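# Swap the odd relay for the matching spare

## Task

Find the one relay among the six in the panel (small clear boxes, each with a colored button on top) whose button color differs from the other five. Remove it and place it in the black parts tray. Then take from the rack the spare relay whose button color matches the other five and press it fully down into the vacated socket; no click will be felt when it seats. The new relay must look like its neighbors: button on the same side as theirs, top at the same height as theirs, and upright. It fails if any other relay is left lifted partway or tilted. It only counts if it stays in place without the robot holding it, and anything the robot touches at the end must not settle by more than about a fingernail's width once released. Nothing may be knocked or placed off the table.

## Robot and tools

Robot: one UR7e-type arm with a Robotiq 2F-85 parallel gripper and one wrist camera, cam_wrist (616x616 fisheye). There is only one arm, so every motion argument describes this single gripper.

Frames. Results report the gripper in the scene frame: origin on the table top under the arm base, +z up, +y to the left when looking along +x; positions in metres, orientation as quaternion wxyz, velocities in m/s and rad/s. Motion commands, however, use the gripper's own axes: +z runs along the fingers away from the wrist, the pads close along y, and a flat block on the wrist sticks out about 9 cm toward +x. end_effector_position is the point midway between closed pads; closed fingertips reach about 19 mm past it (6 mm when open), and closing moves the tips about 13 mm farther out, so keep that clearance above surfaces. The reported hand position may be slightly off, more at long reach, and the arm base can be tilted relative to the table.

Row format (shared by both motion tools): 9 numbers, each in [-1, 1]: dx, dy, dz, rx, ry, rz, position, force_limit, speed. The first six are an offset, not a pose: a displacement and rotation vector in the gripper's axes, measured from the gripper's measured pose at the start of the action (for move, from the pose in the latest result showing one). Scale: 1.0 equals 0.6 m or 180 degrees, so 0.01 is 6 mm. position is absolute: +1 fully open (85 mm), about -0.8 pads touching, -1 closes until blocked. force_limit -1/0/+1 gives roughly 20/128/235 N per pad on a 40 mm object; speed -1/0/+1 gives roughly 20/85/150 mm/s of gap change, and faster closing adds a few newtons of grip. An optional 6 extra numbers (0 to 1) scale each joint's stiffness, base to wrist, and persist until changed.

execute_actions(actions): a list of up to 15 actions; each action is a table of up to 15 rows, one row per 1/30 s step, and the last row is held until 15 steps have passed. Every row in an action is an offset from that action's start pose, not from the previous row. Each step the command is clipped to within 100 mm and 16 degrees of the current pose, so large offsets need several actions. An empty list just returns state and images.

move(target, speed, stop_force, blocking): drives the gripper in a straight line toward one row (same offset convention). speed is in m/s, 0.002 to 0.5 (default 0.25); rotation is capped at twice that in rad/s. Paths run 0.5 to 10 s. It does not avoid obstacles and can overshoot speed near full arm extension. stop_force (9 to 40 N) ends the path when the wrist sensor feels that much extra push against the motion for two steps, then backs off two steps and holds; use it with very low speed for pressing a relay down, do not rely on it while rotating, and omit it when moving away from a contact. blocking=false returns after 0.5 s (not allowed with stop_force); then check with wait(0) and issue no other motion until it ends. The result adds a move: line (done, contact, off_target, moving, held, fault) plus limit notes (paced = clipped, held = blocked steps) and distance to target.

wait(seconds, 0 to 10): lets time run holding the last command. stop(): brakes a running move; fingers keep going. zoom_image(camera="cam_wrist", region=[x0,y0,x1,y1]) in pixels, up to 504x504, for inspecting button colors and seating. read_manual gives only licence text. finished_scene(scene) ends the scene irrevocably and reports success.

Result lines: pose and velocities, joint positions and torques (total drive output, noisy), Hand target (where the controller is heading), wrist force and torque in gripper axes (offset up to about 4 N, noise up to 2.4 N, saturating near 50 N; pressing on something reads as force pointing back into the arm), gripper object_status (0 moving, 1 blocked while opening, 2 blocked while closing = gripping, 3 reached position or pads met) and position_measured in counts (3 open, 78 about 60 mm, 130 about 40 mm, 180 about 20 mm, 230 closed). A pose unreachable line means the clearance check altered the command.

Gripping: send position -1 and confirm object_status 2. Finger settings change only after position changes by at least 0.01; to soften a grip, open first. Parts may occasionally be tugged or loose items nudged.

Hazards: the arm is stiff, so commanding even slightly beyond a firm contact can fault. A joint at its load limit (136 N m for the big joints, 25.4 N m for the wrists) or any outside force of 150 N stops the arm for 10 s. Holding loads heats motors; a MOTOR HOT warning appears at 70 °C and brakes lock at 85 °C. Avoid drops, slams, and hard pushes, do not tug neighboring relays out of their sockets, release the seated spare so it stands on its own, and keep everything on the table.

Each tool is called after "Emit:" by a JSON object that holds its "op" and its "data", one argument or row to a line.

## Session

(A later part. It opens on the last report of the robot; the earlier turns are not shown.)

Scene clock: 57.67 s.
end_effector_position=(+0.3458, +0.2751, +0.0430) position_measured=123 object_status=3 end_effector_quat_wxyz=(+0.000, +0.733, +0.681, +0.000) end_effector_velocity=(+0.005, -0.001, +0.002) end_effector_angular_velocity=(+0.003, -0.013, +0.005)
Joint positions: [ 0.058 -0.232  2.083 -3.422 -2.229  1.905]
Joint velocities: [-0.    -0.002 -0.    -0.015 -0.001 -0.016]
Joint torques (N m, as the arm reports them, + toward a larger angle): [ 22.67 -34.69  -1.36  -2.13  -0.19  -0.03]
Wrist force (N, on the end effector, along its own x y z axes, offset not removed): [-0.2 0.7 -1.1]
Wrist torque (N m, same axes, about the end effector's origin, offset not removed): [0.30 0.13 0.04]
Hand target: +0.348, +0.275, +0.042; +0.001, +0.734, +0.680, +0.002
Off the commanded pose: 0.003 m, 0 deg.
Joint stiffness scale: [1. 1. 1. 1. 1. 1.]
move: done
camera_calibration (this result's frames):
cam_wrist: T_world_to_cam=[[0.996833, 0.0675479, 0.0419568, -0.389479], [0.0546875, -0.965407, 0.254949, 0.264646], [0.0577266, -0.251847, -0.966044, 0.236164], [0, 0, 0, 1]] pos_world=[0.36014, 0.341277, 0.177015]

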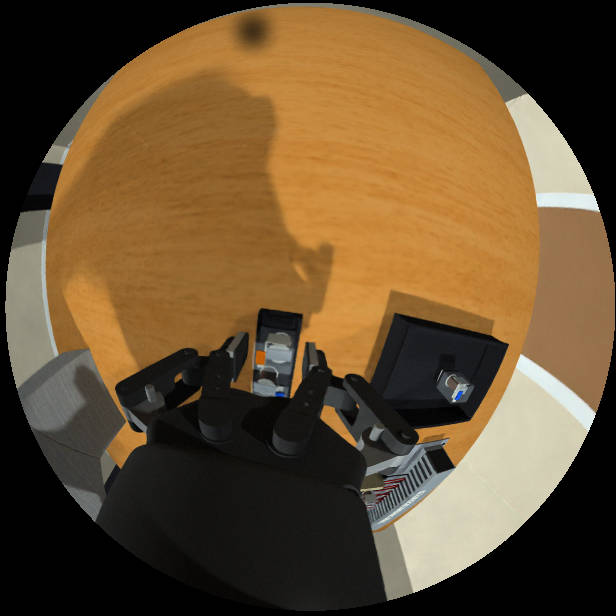

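Emit:
{"op": "execute_actions", "data": {
  "actions": [
    [[0,0,0,0,0,0,-1,-0.3,-0.6]],
    [[0,0,0,0,0,0,-1,-0.3,-0.6]]
  ]
}}

Emit:
{"op": "move", "data": {
  "target": [0,-0.005,-0.165,0.001,0,0,-1,-0.3,-0.6],
  "speed": 0.1
}}

Emit:
{"op": "move", "data": {
  "target": [-0.43,0.252,0,0,0,0.015,-1,-0.3,-0.6]
}}

Emit:
{"op": "move", "data": {
  "target": [-0.002,0.004,0.05,-0.001,0,0.001,-1,-0.3,-0.6],
  "speed": 0.08
}}

Emit:
{"op": "zoom_image", "data": {
  "camera": "cam_wrist",
  "region": [200,250,350,400]
}}

Scene clock: 69.93 s.
end_effector_position=(+0.3462, +0.2751, +0.0432) position_measured=165 object_status=2 end_effector_quat_wxyz=(+0.001, +0.733, +0.681, +0.001) end_effector_velocity=(-0.000, +0.000, +0.001) end_effector_angular_velocity=(-0.000, -0.001, +0.001)
Joint positions: [ 0.058 -0.233  2.083 -3.423 -2.229  1.904]
Joint velocities: [ 0.001 -0.001  0.001  0.    -0.     0.   ]
Joint torques (N m, as the arm reports them, + toward a larger angle): [ 24.85 -35.34   2.33  -2.08   0.     0.14]
Wrist force (N, on the end effector, along its own x y z axes, offset not removed): [-3.7 0.1 -6.4]
Wrist torque (N m, same axes, about the end effector's origin, offset not removed): [0.36 0.40 0.01]
Hand target: +0.346, +0.275, +0.043; +0.001, +0.733, +0.681, +0.001
Off the commanded pose: 0.000 m, 0 deg.
Joint stiffness scale: [1. 1. 1. 1. 1. 1.]
camera_calibration (this result's frames):
cam_wrist: T_world_to_cam=[[0.996795, 0.0674971, 0.0429482, -0.389902], [0.0544001, -0.965475, 0.25475, 0.264713], [0.0586604, -0.251597, -0.966053, 0.235918], [0, 0, 0, 1]] pos_world=[0.360413, 0.341247, 0.177219]

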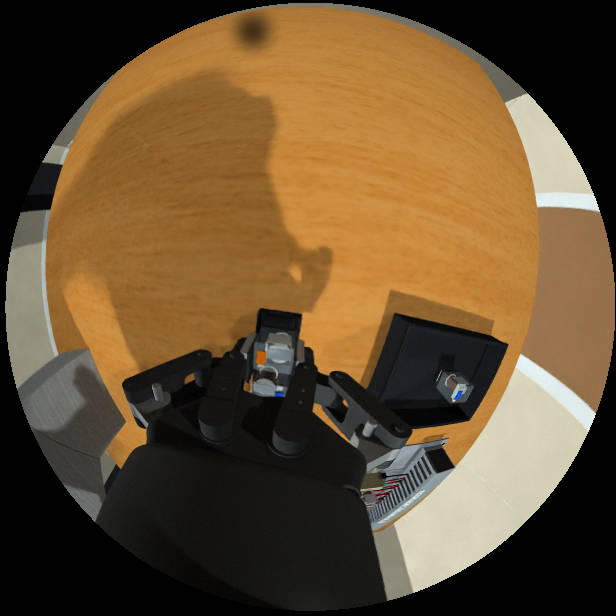

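Scene clock: 71.47 s.
end_effector_position=(+0.3459, +0.2755, +0.1418) position_measured=165 object_status=2 end_effector_quat_wxyz=(+0.000, +0.734, +0.679, +0.001) end_effector_velocity=(-0.002, -0.001, -0.001) end_effector_angular_velocity=(-0.004, +0.006, +0.000)
Joint positions: [ 0.203 -0.489  2.176 -3.149 -2.221  2.09 ]
Joint velocities: [-0.001 -0.001  0.001  0.008 -0.001  0.004]
Joint torques (N m, as the arm reports them, + toward a larger angle): [ 25.05 -35.66   0.49  -1.73   0.53   0.37]
Wrist force (N, on the end effector, along its own x y z axes, offset not removed): [2.0 1.8 -2.5]
Wrist torque (N m, same axes, about the end effector's origin, offset not removed): [0.40 -0.48 -0.06]
Hand target: +0.343, +0.275, +0.142; -0.000, +0.733, +0.681, -0.000
Off the commanded pose: 0.003 m, 0 deg.
Joint stiffness scale: [1. 1. 1. 1. 1. 1.]
move: done
camera_calibration (this result's frames):
cam_wrist: T_world_to_cam=[[0.997055, 0.0637617, 0.0426234, -0.392893], [0.0509141, -0.965887, 0.253909, 0.241428], [0.0573591, -0.250991, -0.966288, 0.331605], [0, 0, 0, 1]] pos_world=[0.360423, 0.341474, 0.275872]

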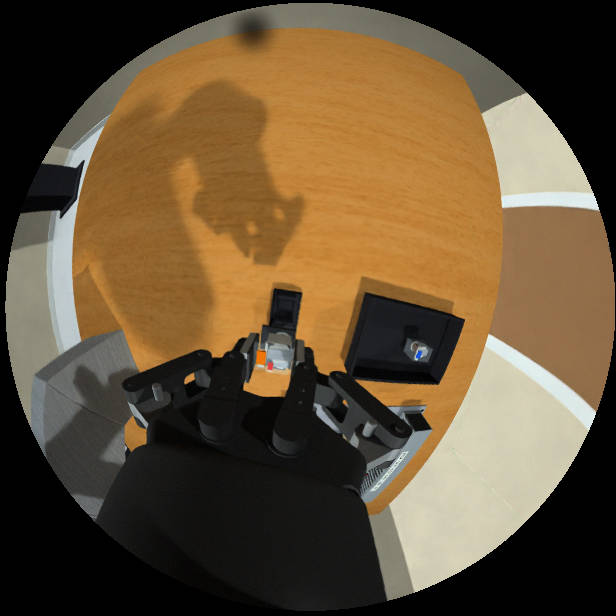

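Scene clock: 73.23 s.
end_effector_position=(+0.4750, +0.0077, +0.1423) position_measured=165 object_status=2 end_effector_quat_wxyz=(+0.000, +0.749, +0.662, +0.000) end_effector_velocity=(-0.000, +0.001, +0.000) end_effector_angular_velocity=(+0.005, +0.003, +0.008)
Joint positions: [-0.314 -0.905  2.259 -3.2   -2.177  1.496]
Joint velocities: [-0.    -0.002 -0.001  0.008  0.005 -0.006]
Joint torques (N m, as the arm reports them, + toward a larger angle): [ 22.03 -34.39  -5.04  -1.66   0.24  -0.23]
Wrist force (N, on the end effector, along its own x y z axes, offset not removed): [0.3 0.5 1.0]
Wrist torque (N m, same axes, about the end effector's origin, offset not removed): [0.10 -0.22 0.14]
Hand target: +0.477, +0.007, +0.142; +0.000, +0.750, +0.662, +0.001
Off the commanded pose: 0.002 m, 0 deg.
Joint stiffness scale: [1. 1. 1. 1. 1. 1.]
move: done
camera_calibration (this result's frames):
cam_wrist: T_world_to_cam=[[0.99897, 0.0184347, 0.0414655, -0.504943], [0.00729076, -0.967097, 0.254305, -0.00327911], [0.0447892, -0.25374, -0.966235, 0.263447], [0, 0, 0, 1]] pos_world=[0.492648, 0.0729843, 0.276323]

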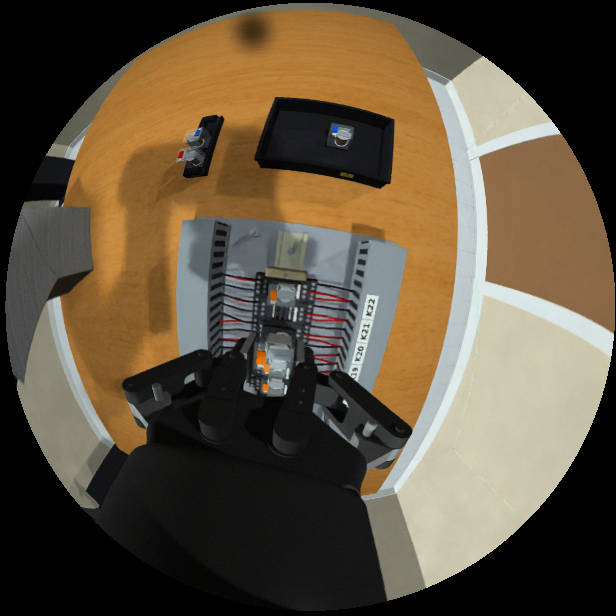

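Scene clock: 74.10 s.
end_effector_position=(+0.4747, +0.0075, +0.1129) position_measured=165 object_status=2 end_effector_quat_wxyz=(-0.000, +0.749, +0.663, +0.000) end_effector_velocity=(+0.004, -0.000, +0.001) end_effector_angular_velocity=(+0.000, -0.012, -0.000)
Joint positions: [-0.352 -0.828  2.241 -3.284 -2.166  1.451]
Joint velocities: [ 0.001  0.    -0.002 -0.011  0.003 -0.007]
Joint torques (N m, as the arm reports them, + toward a larger angle): [ 22.52 -34.94  -3.79  -2.47   0.38   0.04]
Wrist force (N, on the end effector, along its own x y z axes, offset not removed): [-0.9 0.6 0.5]
Wrist torque (N m, same axes, about the end effector's origin, offset not removed): [0.34 0.10 0.06]
Hand target: +0.477, +0.006, +0.112; +0.001, +0.750, +0.661, +0.001
Off the commanded pose: 0.003 m, 0 deg.
Joint stiffness scale: [1. 1. 1. 1. 1. 1.]
move: done
camera_calibration (this result's frames):
cam_wrist: T_world_to_cam=[[0.998972, 0.0188324, 0.0412321, -0.50338], [0.00773636, -0.9671, 0.254279, 0.00380408], [0.0446642, -0.253698, -0.966252, 0.235088], [0, 0, 0, 1]] pos_world=[0.492333, 0.0728003, 0.246943]

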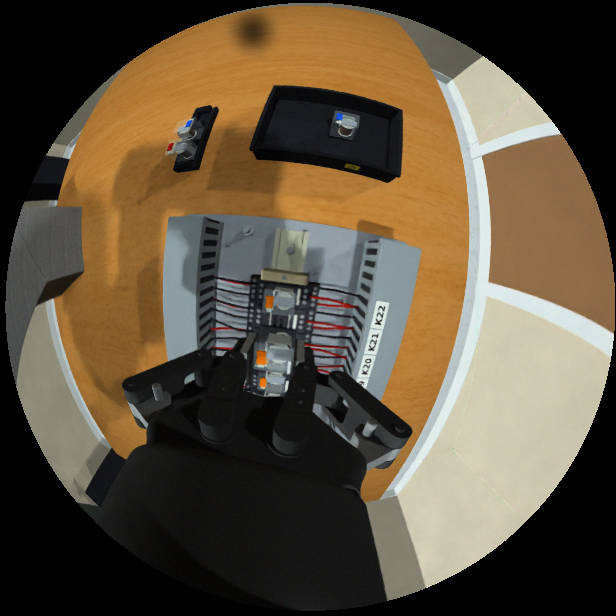

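Region (200, 250, 350, 400) of cam_wrist's 616x616 image, scaled by 3.360, with more detail than that image has.

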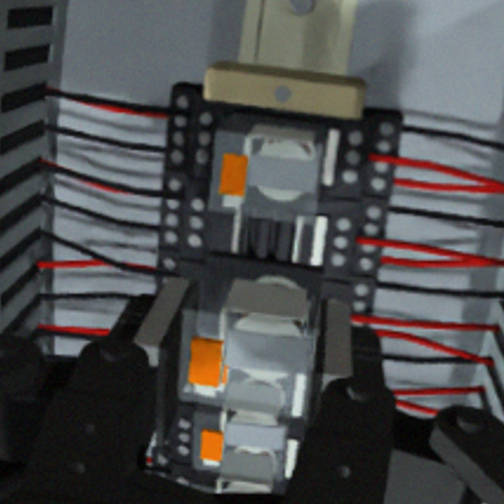

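Emit:
{"op": "move", "data": {
  "target": [-0.003,0,0.056,-0.001,0,0,-1,-0.3,-0.6],
  "speed": 0.04,
  "stop_force": 10
}}

Emit:
{"op": "zoom_image", "data": {
  "camera": "cam_wrist",
  "region": [200,250,350,400]
}}

Scene clock: 81.43 s.
end_effector_position=(+0.4721, +0.0071, +0.0802) position_measured=165 object_status=2 end_effector_quat_wxyz=(-0.000, +0.748, +0.664, +0.000) end_effector_velocity=(+0.003, +0.000, +0.001) end_effector_angular_velocity=(+0.000, -0.010, +0.001)
Joint positions: [-0.395 -0.743  2.219 -3.374 -2.152  1.398]
Joint velocities: [ 0.002  0.001 -0.001 -0.01   0.003 -0.005]
Joint torques (N m, as the arm reports them, + toward a larger angle): [ 22.95 -35.25  -3.1   -2.63   0.51   0.04]
Wrist force (N, on the end effector, along its own x y z axes, offset not removed): [-3.2 1.3 -1.4]
Wrist torque (N m, same axes, about the end effector's origin, offset not removed): [0.11 0.28 0.17]
Hand target: +0.474, +0.006, +0.079; +0.001, +0.749, +0.663, +0.001
Off the commanded pose: 0.003 m, 0 deg.
Joint stiffness scale: [1. 1. 1. 1. 1. 1.]
move: done
camera_calibration (this result's frames):
cam_wrist: T_world_to_cam=[[0.998899, 0.0222958, 0.0412712, -0.499405], [0.0110904, -0.967129, 0.254045, 0.0101675], [0.0455787, -0.253307, -0.966312, 0.203009], [0, 0, 0, 1]] pos_world=[0.48949, 0.0723915, 0.214198]

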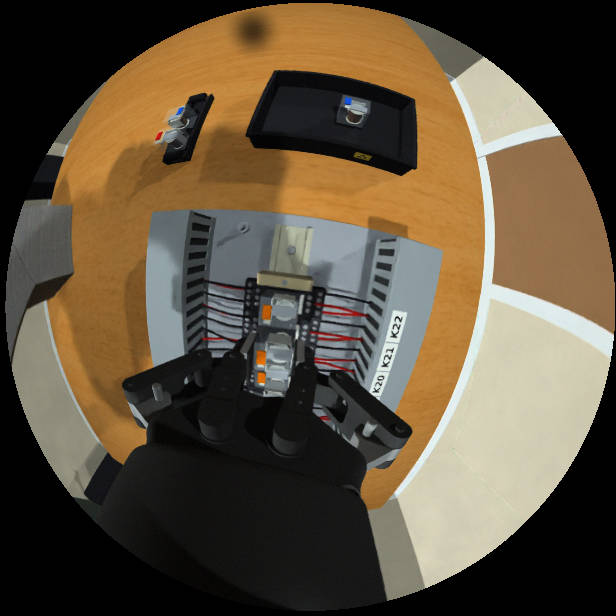

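Region (200, 250, 350, 400) of cam_wrist's 616x616 image, scaled by 3.360, with more detail than that image has.

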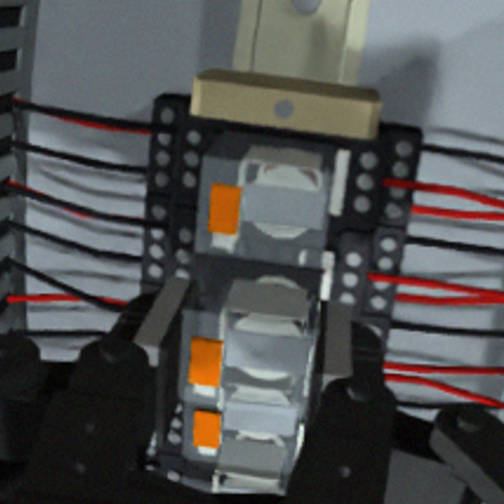

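Emit:
{"op": "move", "data": {
  "target": [-0.002,0.0025,0.016,-0.001,0,0.001,-1,-0.3,-0.6],
  "speed": 0.015
}}

Emit:
{"op": "zoom_image", "data": {
  "camera": "cam_wrist",
  "region": [200,250,350,400]
}}

Scene clock: 85.17 s.
end_effector_position=(+0.4713, +0.0070, +0.0716) position_measured=165 object_status=2 end_effector_quat_wxyz=(+0.000, +0.748, +0.664, +0.001) end_effector_velocity=(+0.002, -0.001, +0.001) end_effector_angular_velocity=(-0.001, -0.006, -0.002)
Joint positions: [-0.407 -0.72   2.213 -3.398 -2.148  1.385]
Joint velocities: [-0.001 -0.001 -0.001 -0.006  0.001 -0.003]
Joint torques (N m, as the arm reports them, + toward a larger angle): [ 23.46 -34.92  -2.43  -2.61   0.53  -0.34]
Wrist force (N, on the end effector, along its own x y z axes, offset not removed): [-3.1 -1.0 0.4]
Wrist torque (N m, same axes, about the end effector's origin, offset not removed): [-0.20 0.54 -0.06]
Hand target: +0.473, +0.006, +0.071; +0.001, +0.749, +0.663, +0.001
Off the commanded pose: 0.003 m, 0 deg.
Joint stiffness scale: [1. 1. 1. 1. 1. 1.]
move: done
camera_calibration (this result's frames):
cam_wrist: T_world_to_cam=[[0.998866, 0.0225944, 0.0419187, -0.498294], [0.0112254, -0.967183, 0.253832, 0.0122369], [0.0462783, -0.253074, -0.96634, 0.194412], [0, 0, 0, 1]] pos_world=[0.488594, 0.0722944, 0.205649]

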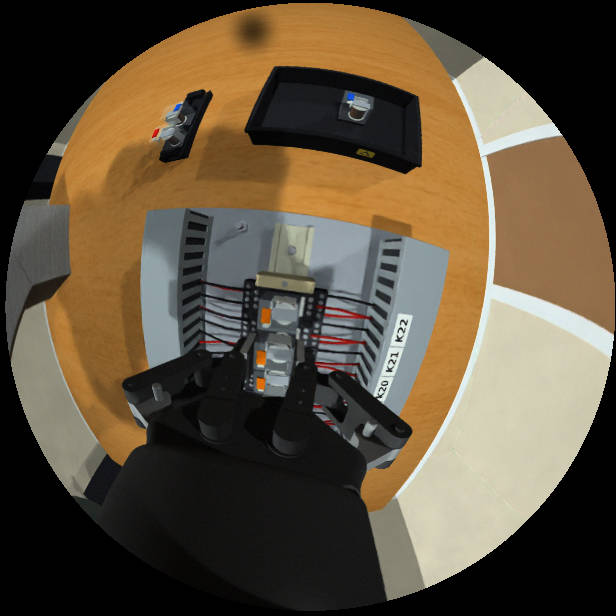

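Region (200, 250, 350, 400) of cam_wrist's 616x616 image, scaled by 3.360, with more detail than that image has.

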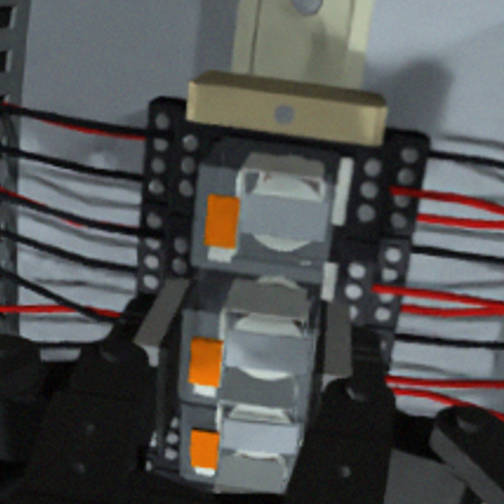

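Emit:
{"op": "move", "data": {
  "target": [-0.002,0.003,0.012,0,0,0.001,-1,-0.3,-0.6],
  "speed": 0.01
}}

Emit:
{"op": "move", "data": {
  "target": [-0.002,-0.005,0.022,0.002,0,0.002,-1,-0.3,-0.6],
  "speed": 0.01
}}

Emit:
{"op": "zoom_image", "data": {
  "camera": "cam_wrist",
  "region": [200,250,350,400]
}}

Scene clock: 90.27 s.
end_effector_position=(+0.4714, +0.0074, +0.0684) position_measured=165 object_status=2 end_effector_quat_wxyz=(+0.001, +0.747, +0.665, +0.001) end_effector_velocity=(+0.001, -0.000, -0.000) end_effector_angular_velocity=(-0.001, -0.002, +0.001)
Joint positions: [-0.41  -0.711  2.21  -3.408 -2.147  1.377]
Joint velocities: [-0.     0.002 -0.001 -0.004 -0.001 -0.003]
Joint torques (N m, as the arm reports them, + toward a larger angle): [ 18.96 -30.43  -4.47  -2.32   1.    -0.04]
Wrist force (N, on the end effector, along its own x y z axes, offset not removed): [-2.2 -5.9 -17.5]
Wrist torque (N m, same axes, about the end effector's origin, offset not removed): [0.07 0.11 -0.01]
Hand target: +0.473, +0.006, +0.064; +0.000, +0.749, +0.663, +0.001
Off the commanded pose: 0.005 m, 0 deg.
Joint stiffness scale: [1. 1. 1. 1. 1. 1.]
move: off_target
camera_calibration (this result's frames):
cam_wrist: T_world_to_cam=[[0.998726, 0.0253185, 0.0436492, -0.49829], [0.0134173, -0.967118, 0.253974, 0.0123416], [0.0486442, -0.253065, -0.966226, 0.19034], [0, 0, 0, 1]] pos_world=[0.488231, 0.0727201, 0.202527]

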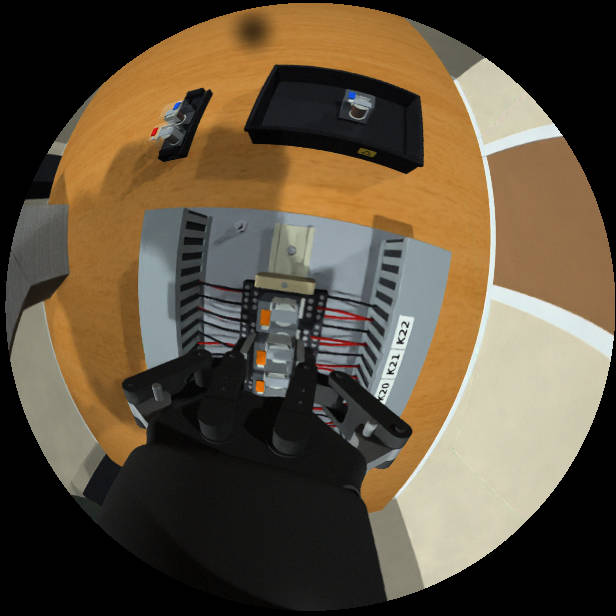

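Scene clock: 91.83 s.
end_effector_position=(+0.4711, +0.0076, +0.0640) position_measured=165 object_status=2 end_effector_quat_wxyz=(+0.004, +0.747, +0.665, +0.004) end_effector_velocity=(+0.000, -0.001, -0.001) end_effector_angular_velocity=(-0.001, -0.001, -0.001)
Joint positions: [-0.416 -0.695  2.209 -3.435 -2.144  1.367]
Joint velocities: [-0.001  0.001 -0.    -0.002  0.    -0.002]
Joint torques (N m, as the arm reports them, + toward a larger angle): [ 13.65 -22.85  -3.78  -1.41   1.14  -0.17]
Wrist force (N, on the end effector, along its own x y z axes, offset not removed): [-2.5 -7.3 -48.1]
Wrist torque (N m, same axes, about the end effector's origin, offset not removed): [1.00 0.26 0.00]
Hand target: +0.468, +0.007, +0.055; -0.002, +0.749, +0.663, -0.001
Off the commanded pose: 0.009 m, 1 deg.
Joint stiffness scale: [1. 1. 1. 1. 1. 1.]
move: off_target
camera_calibration (this result's frames):
cam_wrist: T_world_to_cam=[[0.998407, 0.0240914, 0.0510273, -0.498144], [0.0102807, -0.966806, 0.255304, 0.0151182], [0.0554842, -0.254372, -0.965513, 0.182846], [0, 0, 0, 1]] pos_world=[0.48705, 0.0731283, 0.1981]

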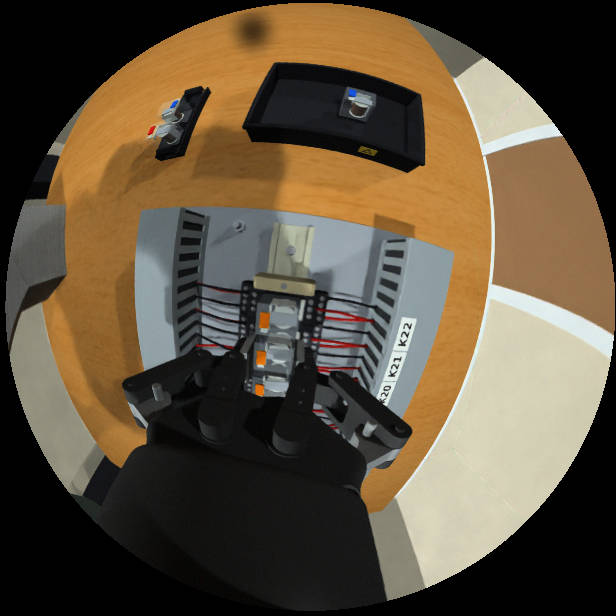

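Region (200, 250, 350, 400) of cam_wrist's 616x616 image, scaled by 3.360, with more detail than that image has.

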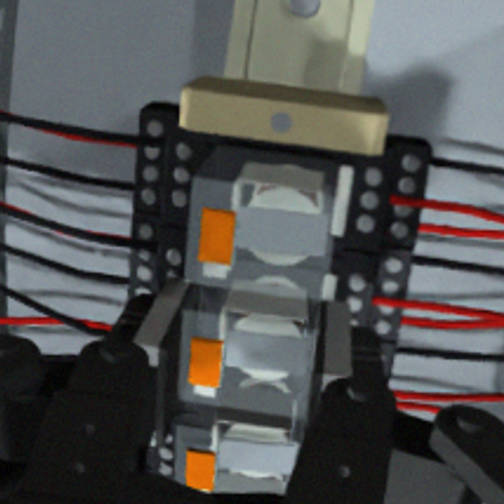

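Emit:
{"op": "execute_actions", "data": {
  "actions": [
    [[-0.002,-0.004,0.018,0.009,0,0.002,-1,-0.3,-0.6]],
    [[0,0,0,0,0,0,-1,-0.3,-0.6]],
    [[0,0,0,0,0,0,0.05,-0.3,0]]
  ]
}}

Emit:
{"op": "move", "data": {
  "target": [0,-0.003,-0.07,0,0,0,0.05,-0.3,0],
  "speed": 0.1
}}

Emit:
{"op": "zoom_image", "data": {
  "camera": "cam_wrist",
  "region": [200,250,350,400]
}}

Scene clock: 98.23 s.
end_effector_position=(+0.4714, +0.0076, +0.0641) position_measured=123 object_status=0 end_effector_quat_wxyz=(-0.000, +0.747, +0.664, +0.000) end_effector_velocity=(+0.000, +0.000, +0.000) end_effector_angular_velocity=(-0.000, -0.000, +0.001)
Joint positions: [-0.414 -0.701  2.204 -3.412 -2.146  1.376]
Joint velocities: [ 0.001  0.    -0.001  0.    -0.     0.   ]
Joint torques (N m, as the arm reports them, + toward a larger angle): [ 25.92 -36.78   1.41  -2.26  -0.04   0.16]
Wrist force (N, on the end effector, along its own x y z axes, offset not removed): [0.5 3.4 1.6]
Wrist torque (N m, same axes, about the end effector's origin, offset not removed): [0.62 -0.09 0.06]
Hand target: +0.471, +0.008, +0.064; -0.000, +0.747, +0.664, +0.000
Off the commanded pose: 0.000 m, 0 deg.
Joint stiffness scale: [1. 1. 1. 1. 1. 1.]
camera_calibration (this result's frames):
cam_wrist: T_world_to_cam=[[0.998875, 0.0238064, 0.0410192, -0.498057], [0.012613, -0.967089, 0.254127, 0.0140643], [0.0457191, -0.253323, -0.966301, 0.18765], [0, 0, 0, 1]] pos_world=[0.48874, 0.0729945, 0.198182]

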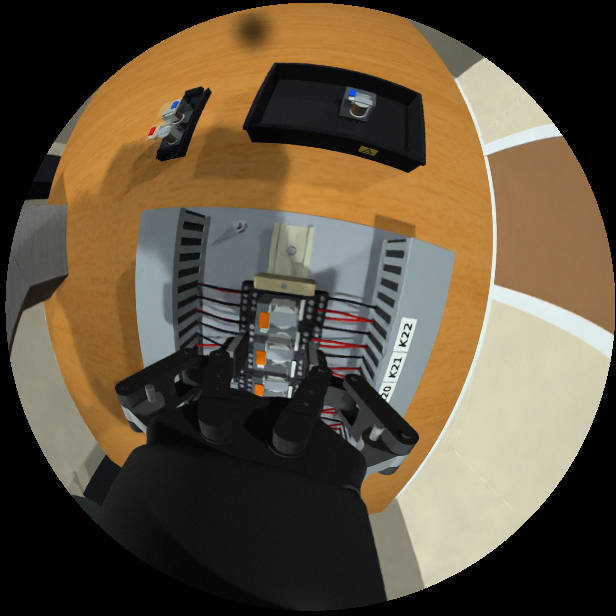

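Scene clock: 99.10 s.
end_effector_position=(+0.4723, +0.0064, +0.1056) position_measured=123 object_status=3 end_effector_quat_wxyz=(+0.001, +0.748, +0.663, +0.001) end_effector_velocity=(-0.005, +0.001, -0.001) end_effector_angular_velocity=(+0.002, +0.016, +0.001)
Joint positions: [-0.365 -0.808  2.244 -3.319 -2.162  1.433]
Joint velocities: [-0.    -0.001  0.002  0.018 -0.002  0.009]
Joint torques (N m, as the arm reports them, + toward a larger angle): [ 26.79 -35.88   3.67  -2.02  -0.47   0.58]
Wrist force (N, on the end effector, along its own x y z axes, offset not removed): [0.2 0.8 -0.3]
Wrist torque (N m, same axes, about the end effector's origin, offset not removed): [0.31 0.04 0.16]
Hand target: +0.470, +0.008, +0.106; -0.000, +0.747, +0.664, +0.000
Off the commanded pose: 0.003 m, 0 deg.
Joint stiffness scale: [1. 1. 1. 1. 1. 1.]
move: done
camera_calibration (this result's frames):
cam_wrist: T_world_to_cam=[[0.998781, 0.0202569, 0.045015, -0.501006], [0.00812723, -0.966957, 0.254809, 0.00440863], [0.0486892, -0.254132, -0.965943, 0.225892], [0, 0, 0, 1]] pos_world=[0.489361, 0.0718182, 0.239628]

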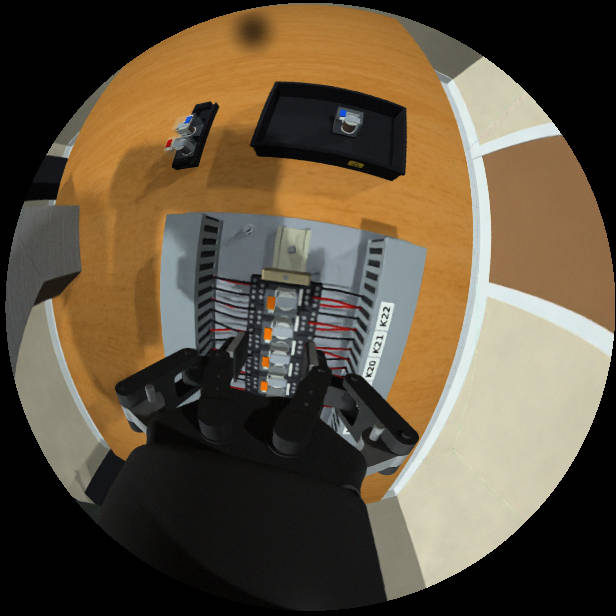

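Region (200, 250, 350, 400) of cam_wrist's 616x616 image, scaled by 3.360, with more detail than that image has.

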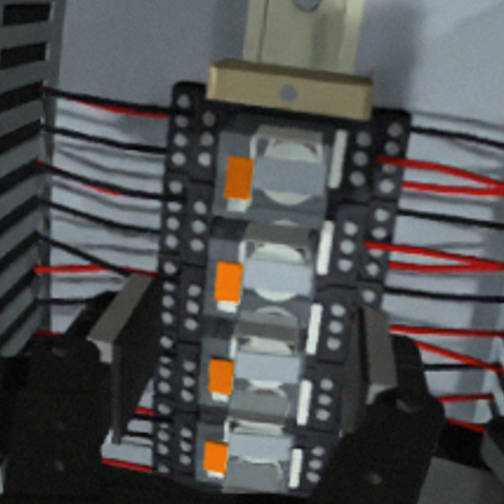

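Emit:
{"op": "finished_scene", "data": {
  "scene": 2
}}

The scene is finished: the task was done.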